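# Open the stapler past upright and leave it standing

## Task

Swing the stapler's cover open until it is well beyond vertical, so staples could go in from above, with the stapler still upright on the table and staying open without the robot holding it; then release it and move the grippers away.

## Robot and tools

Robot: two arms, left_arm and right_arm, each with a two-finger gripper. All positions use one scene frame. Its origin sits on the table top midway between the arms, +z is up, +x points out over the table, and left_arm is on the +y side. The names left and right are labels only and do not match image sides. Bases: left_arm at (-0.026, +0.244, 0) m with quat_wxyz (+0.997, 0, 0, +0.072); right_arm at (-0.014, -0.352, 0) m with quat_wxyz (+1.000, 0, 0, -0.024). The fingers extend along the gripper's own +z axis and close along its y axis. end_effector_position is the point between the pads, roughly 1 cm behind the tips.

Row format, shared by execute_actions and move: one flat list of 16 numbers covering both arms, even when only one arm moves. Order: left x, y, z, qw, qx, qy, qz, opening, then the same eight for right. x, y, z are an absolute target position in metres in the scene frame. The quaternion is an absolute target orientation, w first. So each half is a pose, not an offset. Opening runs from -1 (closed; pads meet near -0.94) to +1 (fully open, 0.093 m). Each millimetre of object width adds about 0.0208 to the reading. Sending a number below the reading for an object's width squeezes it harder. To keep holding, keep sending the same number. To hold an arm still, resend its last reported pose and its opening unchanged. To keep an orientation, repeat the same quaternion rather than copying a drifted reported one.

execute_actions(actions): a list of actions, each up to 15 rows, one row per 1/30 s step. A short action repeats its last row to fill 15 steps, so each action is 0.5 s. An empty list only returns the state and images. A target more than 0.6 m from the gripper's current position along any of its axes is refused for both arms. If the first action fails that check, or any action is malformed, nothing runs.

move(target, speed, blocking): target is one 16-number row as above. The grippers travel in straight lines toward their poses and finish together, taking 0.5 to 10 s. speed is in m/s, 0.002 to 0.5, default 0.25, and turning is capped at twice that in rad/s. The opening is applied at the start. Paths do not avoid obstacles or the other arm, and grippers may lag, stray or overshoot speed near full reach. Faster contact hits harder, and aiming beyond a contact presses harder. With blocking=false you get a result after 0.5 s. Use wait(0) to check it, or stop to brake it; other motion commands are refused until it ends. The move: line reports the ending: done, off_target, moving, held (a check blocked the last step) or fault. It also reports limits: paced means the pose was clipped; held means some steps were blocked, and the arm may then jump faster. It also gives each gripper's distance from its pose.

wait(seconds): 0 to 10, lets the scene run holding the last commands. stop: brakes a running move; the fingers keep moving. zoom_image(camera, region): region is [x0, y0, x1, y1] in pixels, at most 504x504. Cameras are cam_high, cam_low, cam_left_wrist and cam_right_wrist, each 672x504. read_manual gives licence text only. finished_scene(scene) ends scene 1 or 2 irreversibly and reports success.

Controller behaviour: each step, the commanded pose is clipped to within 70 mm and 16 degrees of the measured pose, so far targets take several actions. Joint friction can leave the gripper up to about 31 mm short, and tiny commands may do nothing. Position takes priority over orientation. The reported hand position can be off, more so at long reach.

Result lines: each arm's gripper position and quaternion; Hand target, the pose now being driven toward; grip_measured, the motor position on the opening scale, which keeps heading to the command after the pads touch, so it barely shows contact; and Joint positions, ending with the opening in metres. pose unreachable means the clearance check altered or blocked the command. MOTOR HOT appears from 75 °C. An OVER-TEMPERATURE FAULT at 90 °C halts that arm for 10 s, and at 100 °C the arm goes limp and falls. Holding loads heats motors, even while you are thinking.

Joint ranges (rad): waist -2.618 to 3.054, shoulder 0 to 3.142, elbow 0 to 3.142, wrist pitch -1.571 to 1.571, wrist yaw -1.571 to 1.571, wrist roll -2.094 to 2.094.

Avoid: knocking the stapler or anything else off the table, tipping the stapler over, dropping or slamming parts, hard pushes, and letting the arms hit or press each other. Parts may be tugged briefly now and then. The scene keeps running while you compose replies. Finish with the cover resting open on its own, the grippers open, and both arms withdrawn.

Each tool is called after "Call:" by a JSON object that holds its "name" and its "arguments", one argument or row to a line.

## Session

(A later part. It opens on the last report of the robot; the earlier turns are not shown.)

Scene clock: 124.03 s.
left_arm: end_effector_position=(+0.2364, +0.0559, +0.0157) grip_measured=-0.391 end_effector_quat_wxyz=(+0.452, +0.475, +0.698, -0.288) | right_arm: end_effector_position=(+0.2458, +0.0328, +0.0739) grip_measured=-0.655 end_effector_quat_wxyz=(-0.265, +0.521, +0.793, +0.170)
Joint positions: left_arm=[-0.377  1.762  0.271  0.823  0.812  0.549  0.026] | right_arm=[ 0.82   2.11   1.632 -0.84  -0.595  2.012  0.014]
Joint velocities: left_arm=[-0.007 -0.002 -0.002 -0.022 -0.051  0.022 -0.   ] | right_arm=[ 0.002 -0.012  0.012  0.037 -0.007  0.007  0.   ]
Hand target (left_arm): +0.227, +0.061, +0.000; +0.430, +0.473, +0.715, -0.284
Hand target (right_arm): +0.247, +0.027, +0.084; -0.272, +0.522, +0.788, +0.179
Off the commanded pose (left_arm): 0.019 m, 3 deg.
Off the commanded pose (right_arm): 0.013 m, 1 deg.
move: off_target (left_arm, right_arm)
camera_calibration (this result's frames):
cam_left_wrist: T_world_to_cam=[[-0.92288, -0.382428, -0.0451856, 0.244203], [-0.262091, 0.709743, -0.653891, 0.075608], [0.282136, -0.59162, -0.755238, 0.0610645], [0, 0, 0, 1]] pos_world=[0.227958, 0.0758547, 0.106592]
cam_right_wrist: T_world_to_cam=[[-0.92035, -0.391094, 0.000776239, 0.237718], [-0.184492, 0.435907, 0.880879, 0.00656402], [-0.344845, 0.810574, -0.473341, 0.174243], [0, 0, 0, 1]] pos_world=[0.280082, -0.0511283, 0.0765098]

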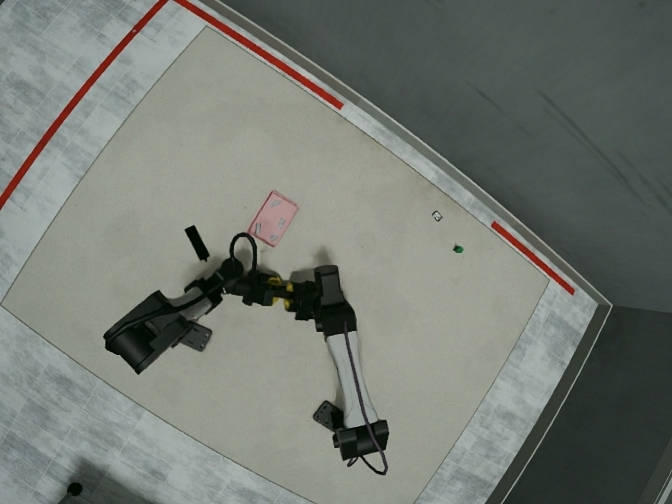

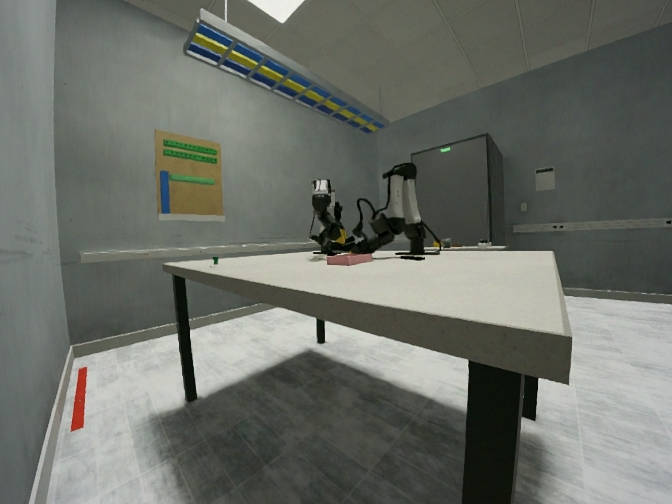

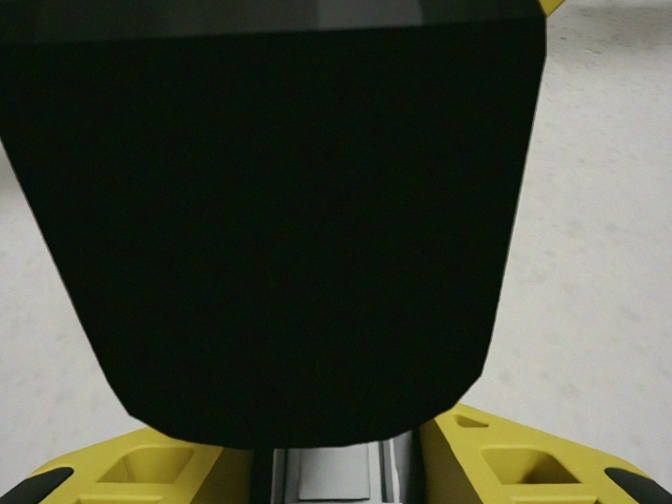

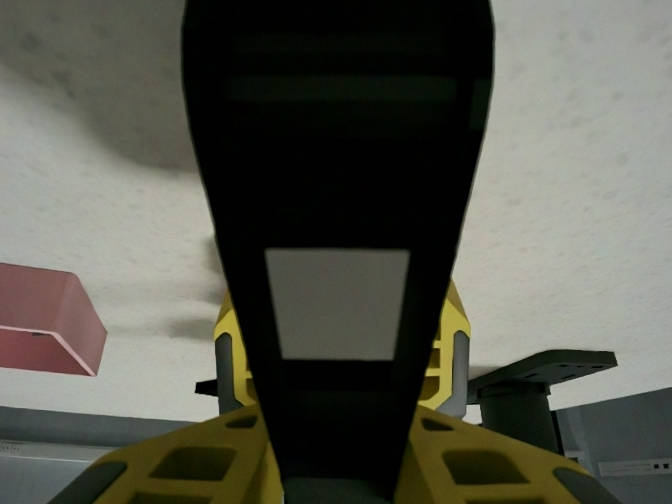

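Call:
{"name": "move", "arguments": {
  "target": [0.227,0.061,0.0,0.43,0.473,0.715,-0.284,-0.6,0.256,0.004,0.105,-0.32,0.51,0.77,0.21,-0.6],
  "speed": 0.04
}}

Call:
{"name": "move", "arguments": {
  "target": [0.227,0.061,0.0,0.43,0.473,0.715,-0.284,-0.6,0.27,-0.032,0.118,-0.32,0.51,0.77,0.21,-0.6],
  "speed": 0.04
}}

Call:
{"name": "zoom_image", "arguments": {
  "camera": "cam_low",
  "region": [290, 190, 390, 265]
}}

Scene clock: 135.43 s.
left_arm: end_effector_position=(+0.2376, +0.0552, +0.0181) grip_measured=-0.391 end_effector_quat_wxyz=(+0.457, +0.476, +0.694, -0.288) | right_arm: end_effector_position=(+0.2532, +0.0165, +0.0979) grip_measured=-0.589 end_effector_quat_wxyz=(-0.321, +0.502, +0.776, +0.207)
Joint positions: left_arm=[-0.377  1.762  0.271  0.837  0.816  0.547  0.026] | right_arm=[ 0.736  2.061  1.591 -0.844 -0.75   1.939  0.017]
Joint velocities: left_arm=[-0.017 -0.002  0.002 -0.066 -0.051 -0.007 -0.   ] | right_arm=[-0.002  0.017 -0.032 -0.081  0.022 -0.007 -0.001]
Hand target (left_arm): +0.226, +0.061, +0.001; +0.430, +0.473, +0.714, -0.284
Hand target (right_arm): +0.256, +0.005, +0.105; -0.320, +0.510, +0.770, +0.210
Off the commanded pose (left_arm): 0.022 m, 4 deg.
Off the commanded pose (right_arm): 0.015 m, 1 deg.
move: off_target (left_arm, right_arm)
camera_calibration (this result's frames):
cam_left_wrist: T_world_to_cam=[[-0.923075, -0.38081, -0.0539979, 0.245259], [-0.252755, 0.706418, -0.661127, 0.0760249], [0.289909, -0.596621, -0.748329, 0.0603772], [0, 0, 0, 1]] pos_world=[0.228104, 0.075714, 0.108688]
cam_right_wrist: T_world_to_cam=[[-0.91605, -0.401053, -0.00307484, 0.237661], [-0.139853, 0.312235, 0.939655, -0.0211662], [-0.375892, 0.8612, -0.342111, 0.195603], [0, 0, 0, 1]] pos_world=[0.288275, -0.0665297, 0.0875377]

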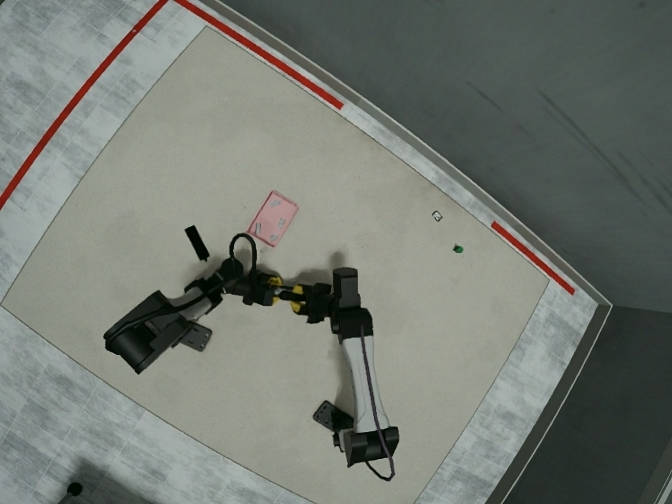

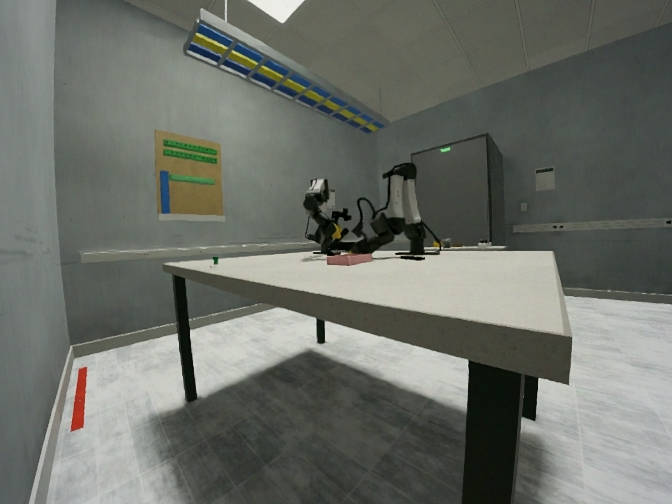

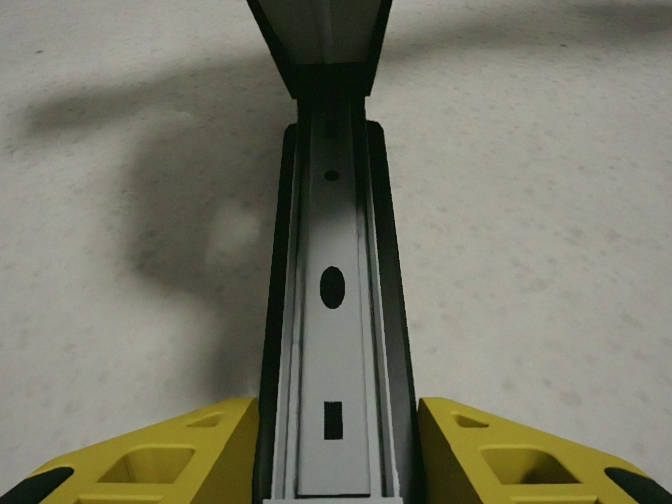

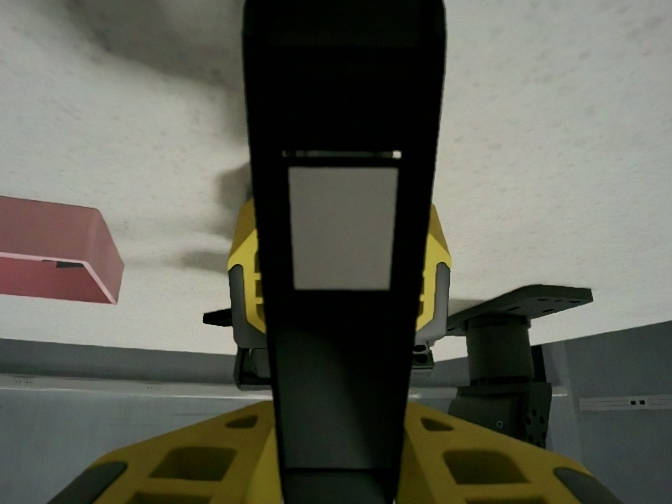

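Scene clock: 137.10 s.
left_arm: end_effector_position=(+0.2368, +0.0554, +0.0168) grip_measured=-0.391 end_effector_quat_wxyz=(+0.455, +0.478, +0.695, -0.287) | right_arm: end_effector_position=(+0.2663, -0.0178, +0.1095) grip_measured=-0.589 end_effector_quat_wxyz=(-0.328, +0.498, +0.774, +0.214)
Joint positions: left_arm=[-0.377  1.762  0.271  0.829  0.815  0.555  0.026] | right_arm=[ 0.643  2.034  1.591 -0.95  -0.79   1.812  0.017]
Joint velocities: left_arm=[ 0.002  0.007  0.002  0.022 -0.037 -0.051  0.   ] | right_arm=[-0.007  0.007 -0.002 -0.081 -0.022 -0.037 -0.   ]
Hand target (left_arm): +0.226, +0.061, +0.001; +0.430, +0.473, +0.714, -0.284
Hand target (right_arm): +0.270, -0.031, +0.118; -0.320, +0.510, +0.770, +0.210
Off the commanded pose (left_arm): 0.020 m, 4 deg.
Off the commanded pose (right_arm): 0.017 m, 2 deg.
move: off_target (left_arm, right_arm)
camera_calibration (this result's frames):
cam_left_wrist: T_world_to_cam=[[-0.924248, -0.377874, -0.0545547, 0.244621], [-0.251612, 0.710328, -0.657363, 0.0742689], [0.287152, -0.59384, -0.751597, 0.0604075], [0, 0, 0, 1]] pos_world=[0.227431, 0.075553, 0.107569]
cam_right_wrist: T_world_to_cam=[[-0.914495, -0.404516, -0.00810055, 0.236029], [-0.137338, 0.291526, 0.946652, -0.021266], [-0.380574, 0.866822, -0.322155, 0.233134], [0, 0, 0, 1]] pos_world=[0.301652, -0.100409, 0.0971489]

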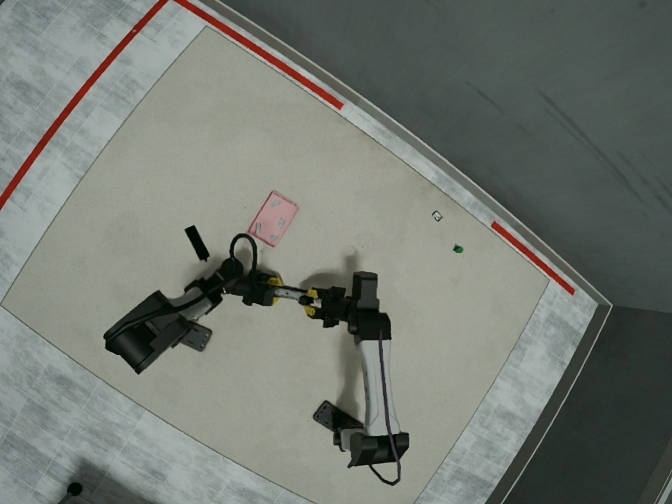

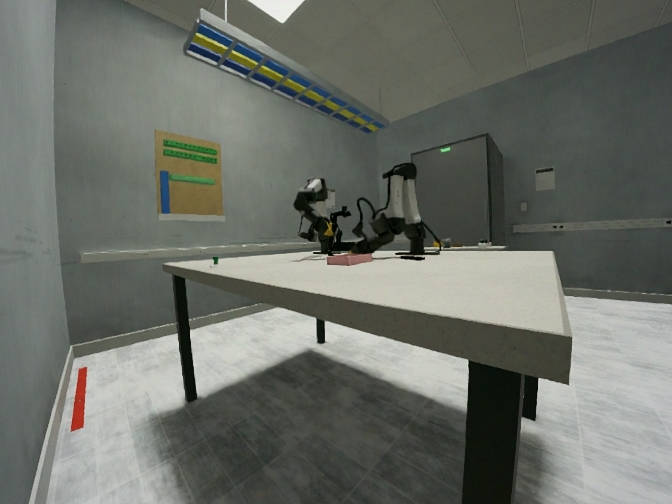

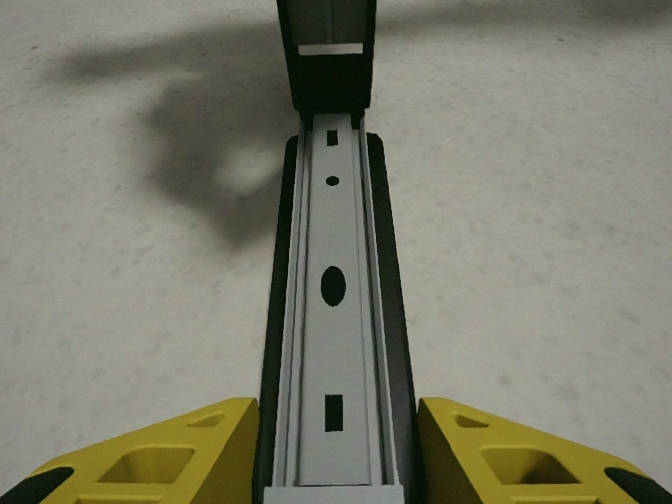

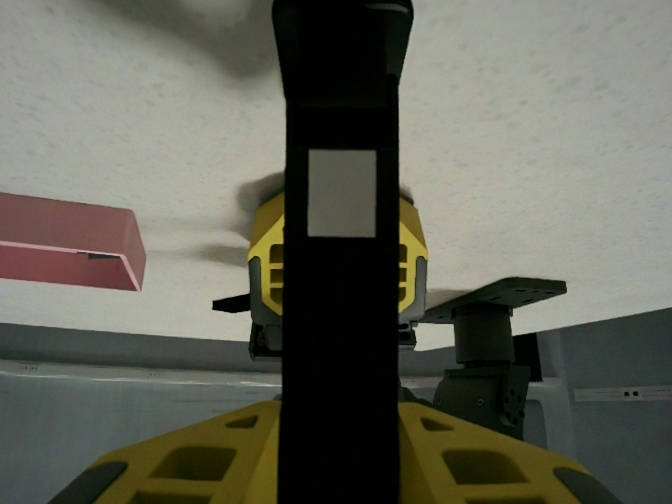

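Region (290, 190, 390, 265) of cam_low's 672x504 image, scaled by 5.040, with more detail than that image has; it fills the top 378 rows of this view, and the rest is white.

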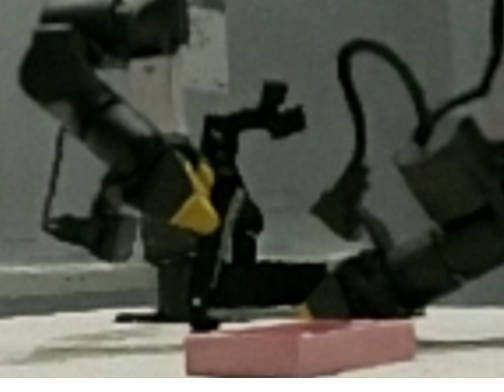

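Call:
{"name": "move", "arguments": {
  "target": [0.227,0.061,0.0,0.43,0.473,0.715,-0.284,-0.6,0.286,-0.07,0.108,-0.3,0.515,0.78,0.2,-0.6],
  "speed": 0.04
}}

Call:
{"name": "move", "arguments": {
  "target": [0.227,0.061,0.0,0.43,0.473,0.715,-0.284,-0.6,0.295,-0.092,0.085,-0.27,0.522,0.79,0.18,-0.6],
  "speed": 0.04
}}

Call:
{"name": "zoom_image", "arguments": {
  "camera": "cam_low",
  "region": [280, 190, 380, 265]
}}

Scene clock: 143.87 s.
left_arm: end_effector_position=(+0.2371, +0.0553, +0.0174) grip_measured=-0.391 end_effector_quat_wxyz=(+0.457, +0.479, +0.693, -0.286) | right_arm: end_effector_position=(+0.2796, -0.0493, +0.1078) grip_measured=-0.589 end_effector_quat_wxyz=(-0.323, +0.494, +0.777, +0.216)
Joint positions: left_arm=[-0.377  1.762  0.271  0.833  0.816  0.557  0.026] | right_arm=[ 0.559  2.034  1.591 -1.03  -0.794  1.686  0.017]
Joint velocities: left_arm=[ 0.002 -0.007 -0.007  0.051 -0.051 -0.007  0.002] | right_arm=[-0.012  0.012  0.002 -0.022 -0.022  0.022 -0.   ]
Hand target (left_arm): +0.226, +0.061, +0.001; +0.430, +0.473, +0.714, -0.284
Hand target (right_arm): +0.286, -0.070, +0.108; -0.300, +0.514, +0.778, +0.200
Off the commanded pose (left_arm): 0.021 m, 4 deg.
Off the commanded pose (right_arm): 0.022 m, 4 deg.
move: off_target (left_arm, right_arm)
camera_calibration (this result's frames):
cam_left_wrist: T_world_to_cam=[[-0.92443, -0.376717, -0.0592793, 0.24498], [-0.247296, 0.71051, -0.658802, 0.0737932], [0.290301, -0.594357, -0.749977, 0.0598957], [0, 0, 0, 1]] pos_world=[0.227328, 0.0754568, 0.108058]
cam_right_wrist: T_world_to_cam=[[-0.912092, -0.409517, -0.0196, 0.235721], [-0.151544, 0.292332, 0.944233, -0.00443153], [-0.38095, 0.864198, -0.328693, 0.265613], [0, 0, 0, 1]] pos_world=[0.315513, -0.131715, 0.0961098]

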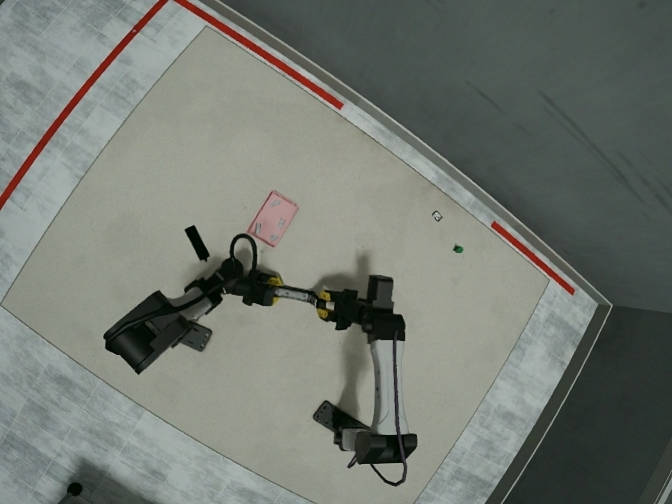

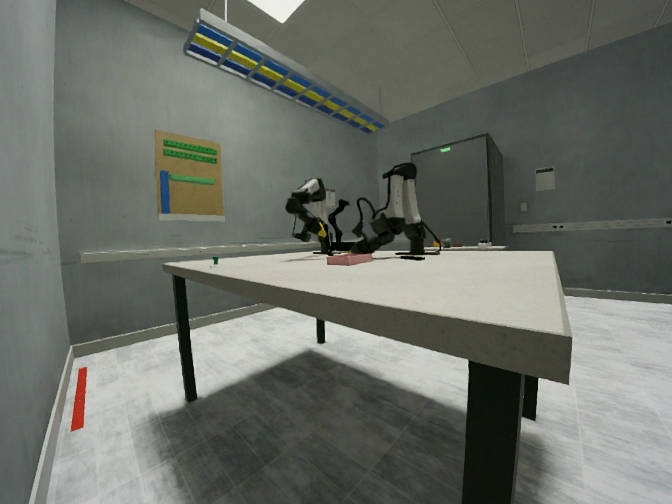

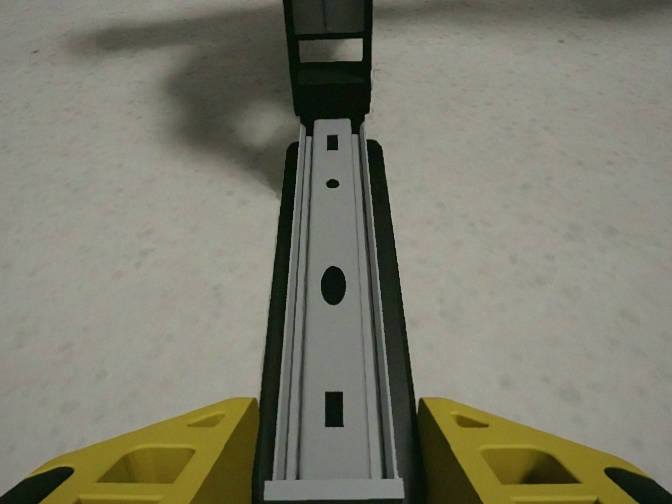

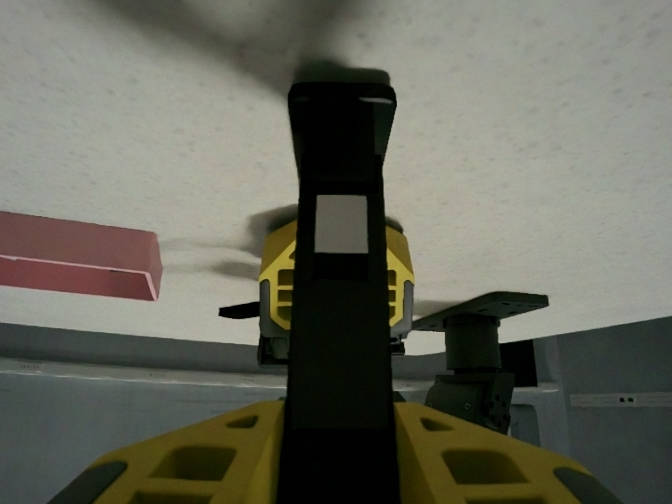

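Scene clock: 145.90 s.
left_arm: end_effector_position=(+0.2383, +0.0558, +0.0174) grip_measured=-0.391 end_effector_quat_wxyz=(+0.459, +0.480, +0.693, -0.282) | right_arm: end_effector_position=(+0.2883, -0.0662, +0.1011) grip_measured=-0.589 end_effector_quat_wxyz=(-0.297, +0.497, +0.788, +0.208)
Joint positions: left_arm=[-0.377  1.762  0.271  0.836  0.809  0.562  0.026] | right_arm=[ 0.528  2.034  1.591 -1.053 -0.739  1.635  0.017]
Joint velocities: left_arm=[-0.002 -0.007  0.002  0.037 -0.022 -0.022  0.001] | right_arm=[ 0.007 -0.017 -0.012 -0.051  0.037 -0.051 -0.001]
Hand target (left_arm): +0.226, +0.061, +0.001; +0.430, +0.473, +0.715, -0.284
Hand target (right_arm): +0.294, -0.092, +0.086; -0.272, +0.521, +0.789, +0.179
Off the commanded pose (left_arm): 0.021 m, 4 deg.
Off the commanded pose (right_arm): 0.031 m, 5 deg.
move: off_target (left_arm, right_arm)
camera_calibration (this result's frames):
cam_left_wrist: T_world_to_cam=[[-0.92258, -0.379649, -0.0686465, 0.246191], [-0.244456, 0.712896, -0.657282, 0.0728854], [0.298474, -0.589615, -0.750511, 0.0576557], [0, 0, 0, 1]] pos_world=[0.227739, 0.0755009, 0.108078]
cam_right_wrist: T_world_to_cam=[[-0.91071, -0.411501, -0.0356971, 0.237729], [-0.187176, 0.334111, 0.923761, 0.0233074], [-0.368202, 0.84796, -0.381301, 0.281905], [0, 0, 0, 1]] pos_world=[0.324663, -0.149005, 0.0944463]

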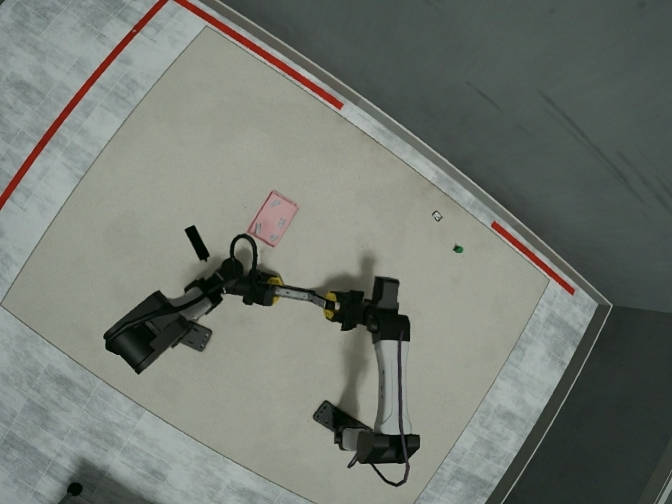

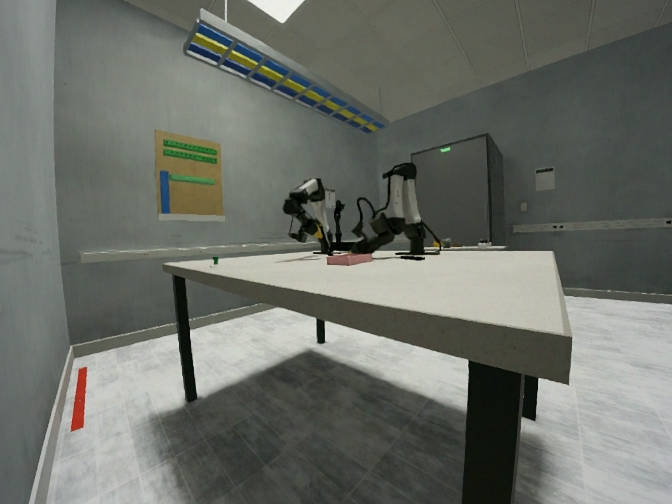

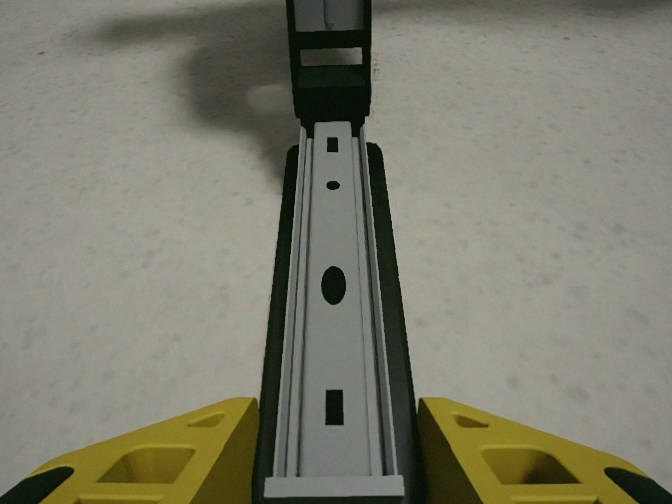

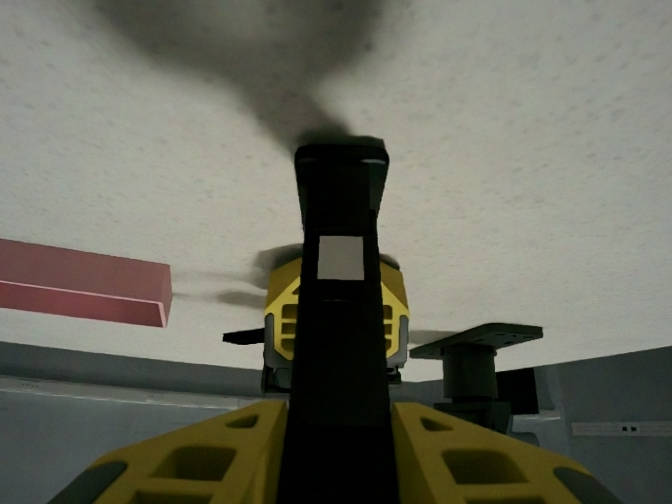

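Region (280, 190, 380, 265) of cam_low's 672x504 image, scaled by 5.040, with more detail than that image has; it fills the top 378 rows of this view, and the rest is white.

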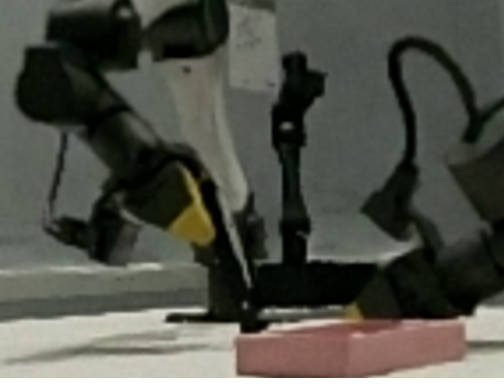

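Call:
{"name": "move", "arguments": {
  "target": [0.227,0.061,0.005,0.43,0.473,0.715,-0.284,-0.6,0.29,-0.07,0.1,-0.297,0.497,0.788,0.208,0]
}}

Call:
{"name": "move", "arguments": {
  "target": [0.227,0.061,0.005,0.43,0.473,0.715,-0.284,-0.6,0.315,-0.13,0.19,-0.27,0.522,0.79,0.18,0],
  "speed": 0.12
}}

Call:
{"name": "move", "arguments": {
  "target": [0.232,0.06,0.012,0.45,0.477,0.7,-0.284,0.4,0.32,-0.22,0.22,-0.27,0.522,0.79,0.18,0]
}}

Call:
{"name": "move", "arguments": {
  "target": [0.19,0.16,0.1,0.353,0.5,0.756,-0.233,0.4,0.32,-0.22,0.22,-0.27,0.522,0.79,0.18,0]
}}

Call:
{"name": "zoom_image", "arguments": {
  "camera": "cam_low",
  "region": [280, 190, 380, 265]
}}

Scene clock: 154.23 s.
left_arm: end_effector_position=(+0.2370, +0.0572, +0.0135) grip_measured=-0.391 end_effector_quat_wxyz=(+0.450, +0.477, +0.700, -0.281) | right_arm: end_effector_position=(+0.2880, -0.0658, +0.1012) grip_measured=-0.003 end_effector_quat_wxyz=(-0.298, +0.496, +0.789, +0.208)
Joint positions: left_arm=[-0.377  1.762  0.271  0.815  0.8    0.562  0.026] | right_arm=[ 0.529  2.034  1.591 -1.053 -0.741  1.632  0.045]
Joint velocities: left_arm=[ 0.002  0.002  0.007  0.007 -0.007 -0.022 -0.   ] | right_arm=[ 0.007 -0.022  0.012  0.007 -0.037  0.007  0.   ]
Hand target (left_arm): +0.227, +0.061, +0.005; +0.430, +0.473, +0.715, -0.284
Hand target (right_arm): +0.290, -0.070, +0.100; -0.297, +0.497, +0.788, +0.208
Off the commanded pose (left_arm): 0.014 m, 3 deg.
Off the commanded pose (right_arm): 0.005 m, 0 deg.
move: off_target (left_arm)
camera_calibration (this result's frames):
cam_left_wrist: T_world_to_cam=[[-0.921072, -0.385482, -0.0550349, 0.245009], [-0.261965, 0.718006, -0.644858, 0.0726726], [0.288097, -0.579544, -0.762318, 0.0580177], [0, 0, 0, 1]] pos_world=[0.227994, 0.0758912, 0.104576]
cam_right_wrist: T_world_to_cam=[[-0.909506, -0.414001, -0.0374387, 0.237277], [-0.189163, 0.331997, 0.924119, 0.0234124], [-0.370156, 0.847574, -0.380267, 0.281981], [0, 0, 0, 1]] pos_world=[0.324611, -0.148539, 0.0944755]

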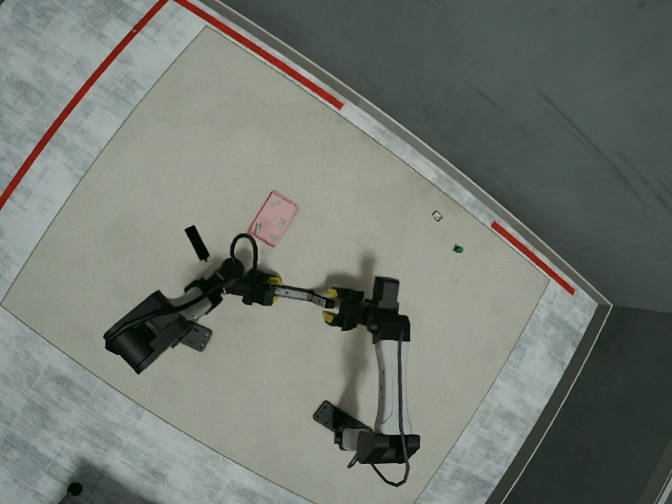

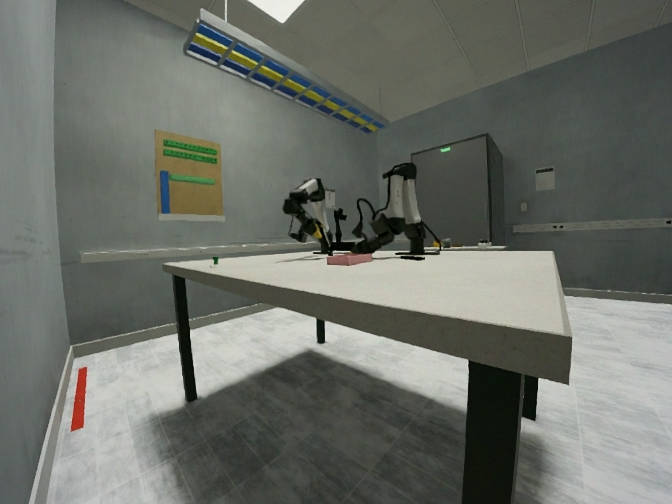

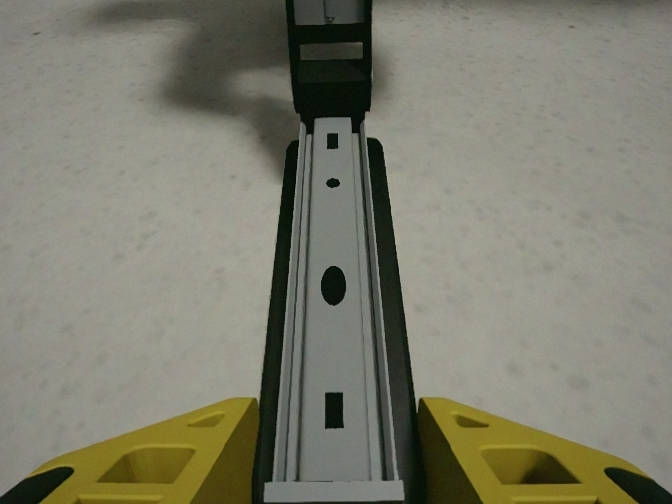

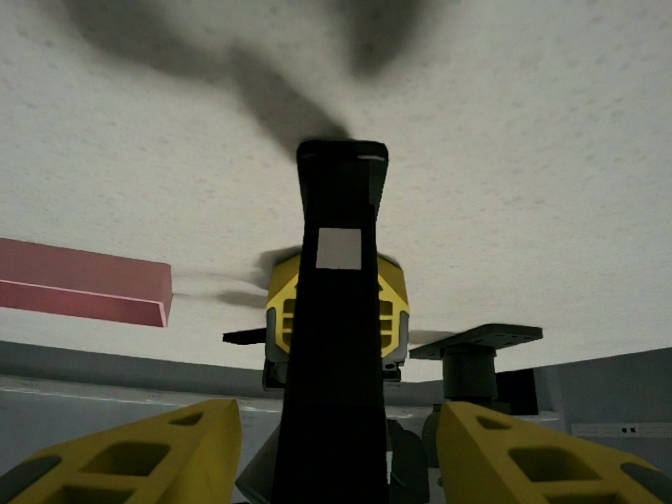

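Scene clock: 155.73 s.
left_arm: end_effector_position=(+0.2370, +0.0572, +0.0135) grip_measured=-0.391 end_effector_quat_wxyz=(+0.451, +0.477, +0.700, -0.281) | right_arm: end_effector_position=(+0.3121, -0.1260, +0.1961) grip_measured=-0.003 end_effector_quat_wxyz=(-0.267, +0.521, +0.787, +0.196)
Joint positions: left_arm=[-0.377  1.762  0.271  0.815  0.8    0.562  0.026] | right_arm=[ 0.385  2.034  2.    -1.551 -0.675  1.502  0.045]
Joint velocities: left_arm=[-0.007 -0.012 -0.017 -0.022 -0.022 -0.081  0.002] | right_arm=[-0.007  0.022  0.002 -0.139  0.007  0.022  0.   ]
Hand target (left_arm): +0.227, +0.061, +0.005; +0.430, +0.473, +0.714, -0.284
Hand target (right_arm): +0.316, -0.130, +0.190; -0.266, +0.524, +0.788, +0.187
Off the commanded pose (left_arm): 0.014 m, 3 deg.
Off the commanded pose (right_arm): 0.008 m, 2 deg.
joint sent to its limit (right arm) — the command would take joint 4 (wrist pitch) past its lower limit, so that joint was sent only as far as its limit.
move: off_target (left_arm)
camera_calibration (this result's frames):
cam_left_wrist: T_world_to_cam=[[-0.921052, -0.385487, -0.0553427, 0.245049], [-0.261726, 0.717949, -0.645019, 0.0726773], [0.28838, -0.579611, -0.76216, 0.0579768], [0, 0, 0, 1]] pos_world=[0.228005, 0.0758886, 0.104628]
cam_right_wrist: T_world_to_cam=[[-0.927265, -0.372796, -0.0346902, 0.247982], [-0.194219, 0.399727, 0.895822, -0.0240812], [-0.320092, 0.837402, -0.443057, 0.373331], [0, 0, 0, 1]] pos_world=[0.344768, -0.210556, 0.195582]

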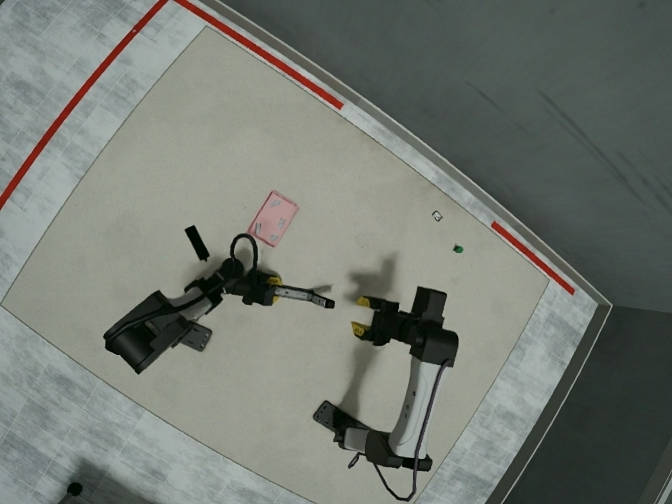

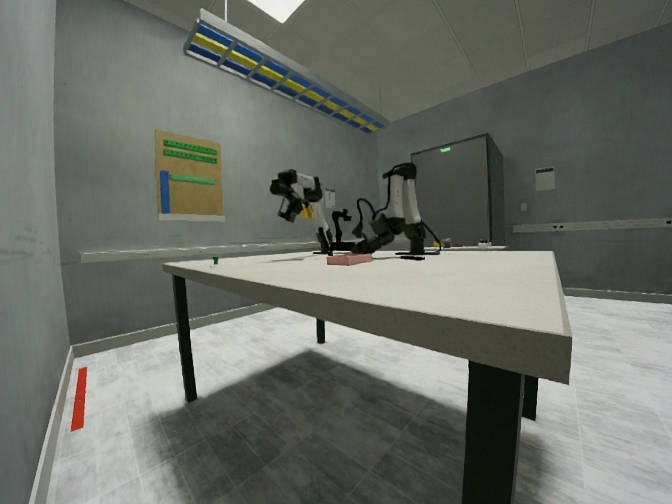

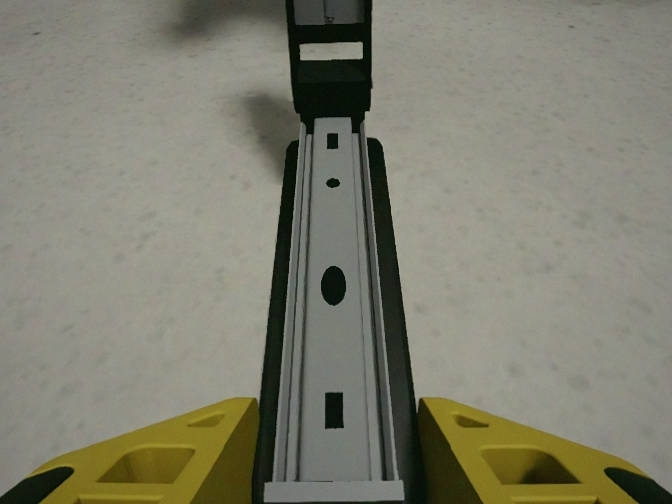

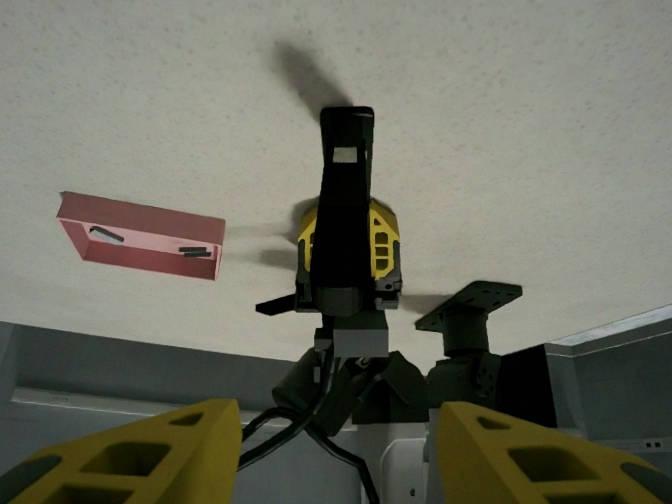

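Scene clock: 156.63 s.
left_arm: end_effector_position=(+0.2365, +0.0566, +0.0143) grip_measured=+0.399 end_effector_quat_wxyz=(+0.452, +0.479, +0.698, -0.283) | right_arm: end_effector_position=(+0.3276, -0.2189, +0.2252) grip_measured=-0.003 end_effector_quat_wxyz=(-0.200, +0.551, +0.767, +0.261)
Joint positions: left_arm=[-0.377  1.762  0.271  0.817  0.806  0.564  0.064] | right_arm=[ 0.13   1.876  1.9   -1.555 -0.668  1.343  0.045]
Joint velocities: left_arm=[ 0.002 -0.012  0.007  0.007  0.007  0.022  0.001] | right_arm=[-0.002 -0.007 -0.007  0.007 -0.022 -0.051  0.   ]
Hand target (left_arm): +0.232, +0.060, +0.012; +0.450, +0.477, +0.700, -0.284
Hand target (right_arm): +0.321, -0.220, +0.220; -0.205, +0.550, +0.770, +0.249
Off the commanded pose (left_arm): 0.006 m, 0 deg.
Off the commanded pose (right_arm): 0.009 m, 13 deg.
joint sent to its limit (right arm) — the command would take joint 4 (wrist pitch) past its lower limit, so that joint was sent only as far as its limit.
move: off_target (right_arm)
camera_calibration (this result's frames):
cam_left_wrist: T_world_to_cam=[[-0.923076, -0.380368, -0.0570171, 0.244641], [-0.255502, 0.717232, -0.648303, 0.0721385], [0.287488, -0.583865, -0.759244, 0.0587699], [0, 0, 0, 1]] pos_world=[0.227358, 0.0756272, 0.105337]
cam_right_wrist: T_world_to_cam=[[-0.951199, -0.247742, -0.183968, 0.297592], [-0.274816, 0.408967, 0.870185, 0.0241583], [-0.140345, 0.878276, -0.457093, 0.422212], [0, 0, 0, 1]] pos_world=[0.348964, -0.306972, 0.226715]

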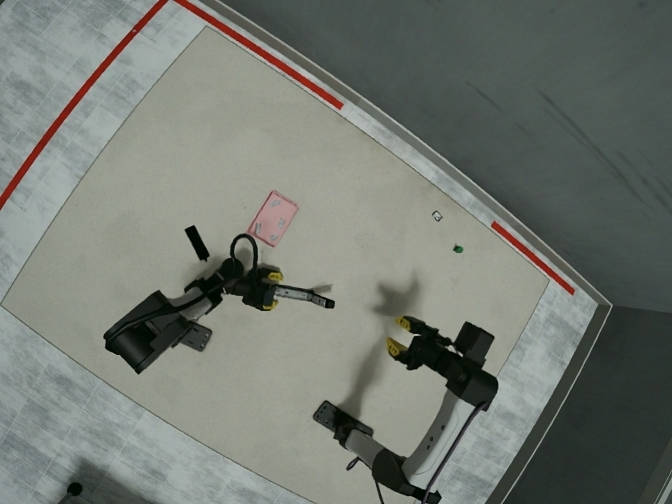

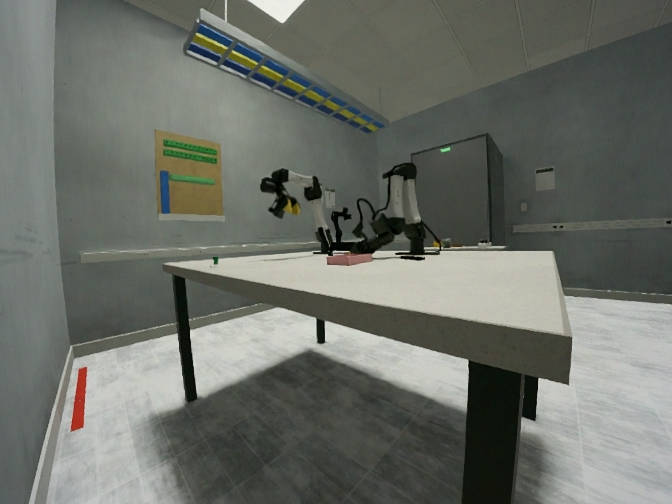

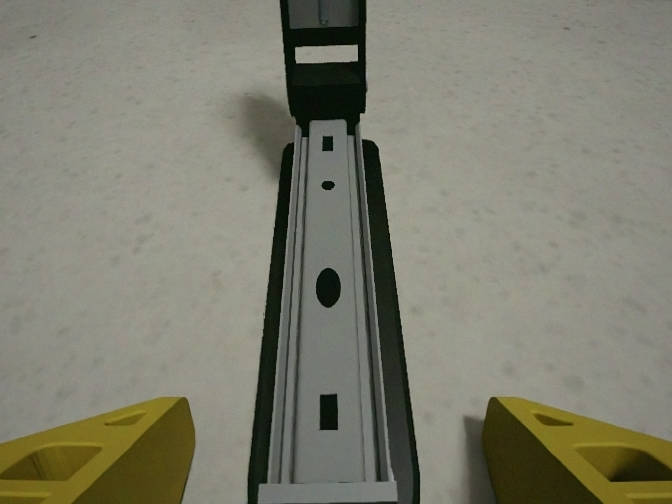

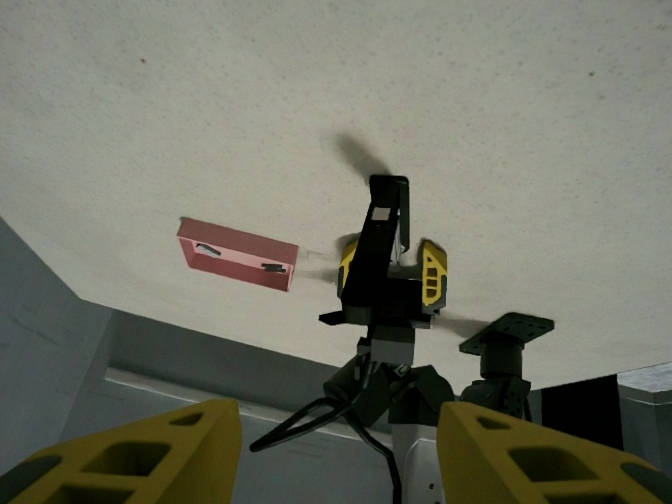

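Scene clock: 158.37 s.
left_arm: end_effector_position=(+0.1856, +0.1620, +0.0992) grip_measured=+0.399 end_effector_quat_wxyz=(+0.353, +0.497, +0.758, -0.233) | right_arm: end_effector_position=(+0.3276, -0.2189, +0.2252) grip_measured=-0.003 end_effector_quat_wxyz=(-0.199, +0.549, +0.768, +0.261)
Joint positions: left_arm=[ 0.082  1.129  0.597 -0.826  0.855  1.289  0.064] | right_arm=[ 0.13   1.876  1.9   -1.555 -0.668  1.337  0.045]
Joint velocities: left_arm=[ 0.002 -0.017 -0.007  0.007 -0.022  0.051 -0.   ] | right_arm=[-0.007  0.002 -0.012  0.007 -0.007  0.007 -0.   ]
Hand target (left_arm): +0.188, +0.161, +0.102; +0.350, +0.502, +0.755, -0.234
Hand target (right_arm): +0.320, -0.220, +0.220; -0.205, +0.549, +0.771, +0.248
Off the commanded pose (left_arm): 0.005 m, 0 deg.
Off the commanded pose (right_arm): 0.009 m, 13 deg.
joint sent to its limit (right arm) — the command would take joint 4 (wrist pitch) past its lower limit, so that joint was sent only as far as its limit.
move: off_target (right_arm); limits=paced
camera_calibration (this result's frames):
cam_left_wrist: T_world_to_cam=[[-0.919737, -0.392211, -0.0159289, 0.239715], [-0.345466, 0.828054, -0.441564, 0.0167808], [0.186376, -0.40062, -0.897088, 0.202104], [0, 0, 0, 1]] pos_world=[0.188605, 0.16109, 0.192533]
cam_right_wrist: T_world_to_cam=[[-0.949538, -0.251703, -0.187142, 0.296896], [-0.279407, 0.407716, 0.86931, 0.0255855], [-0.142507, 0.877732, -0.45747, 0.422886], [0, 0, 0, 1]] pos_world=[0.349327, -0.306882, 0.226778]

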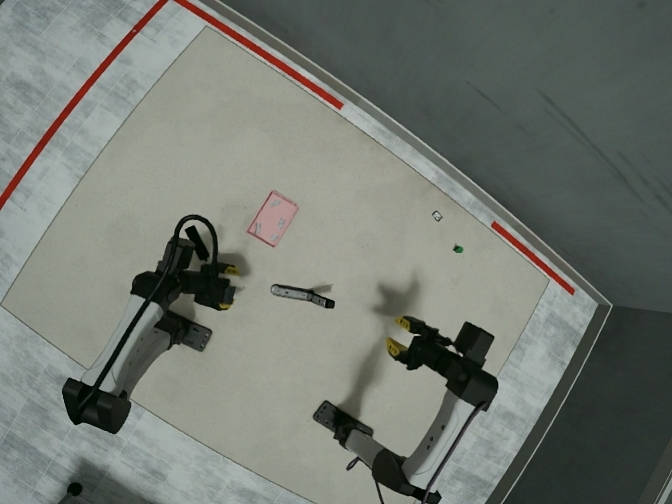

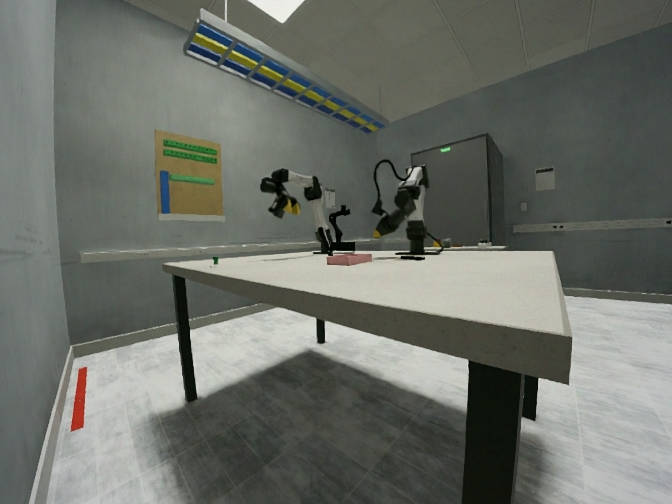

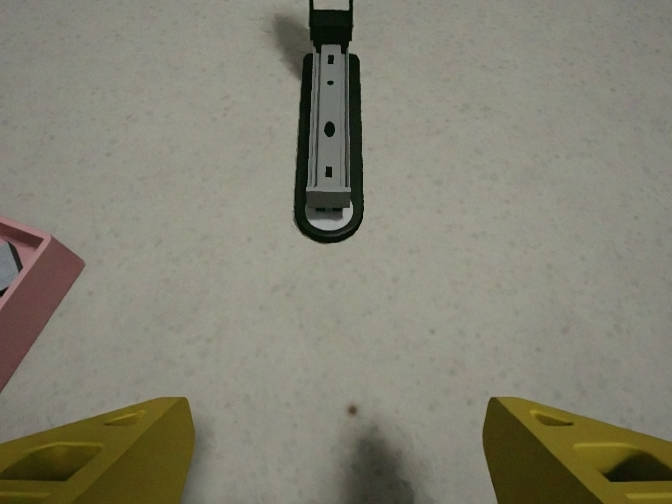

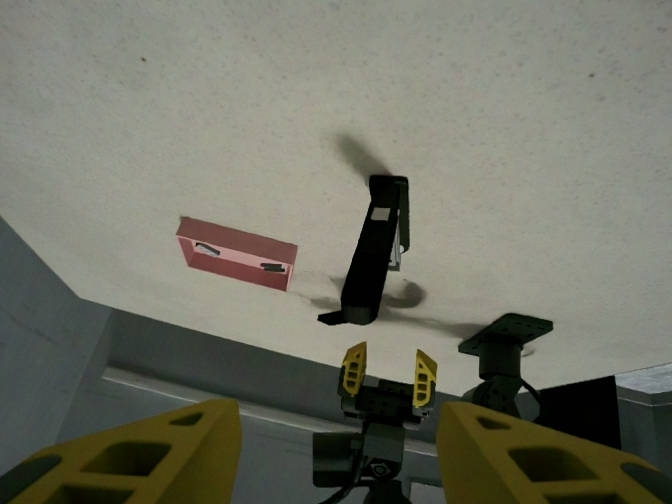

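Region (280, 190, 380, 265) of cam_low's 672x504 image, scaled by 5.040, with more detail than that image has; it fills the top 378 rows of this view, and the rest is white.

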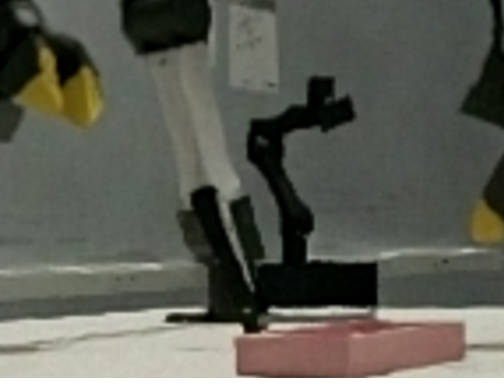

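Call:
{"name": "finished_scene", "arguments": {
  "scene": 1
}}

The scene is finished: the task was done.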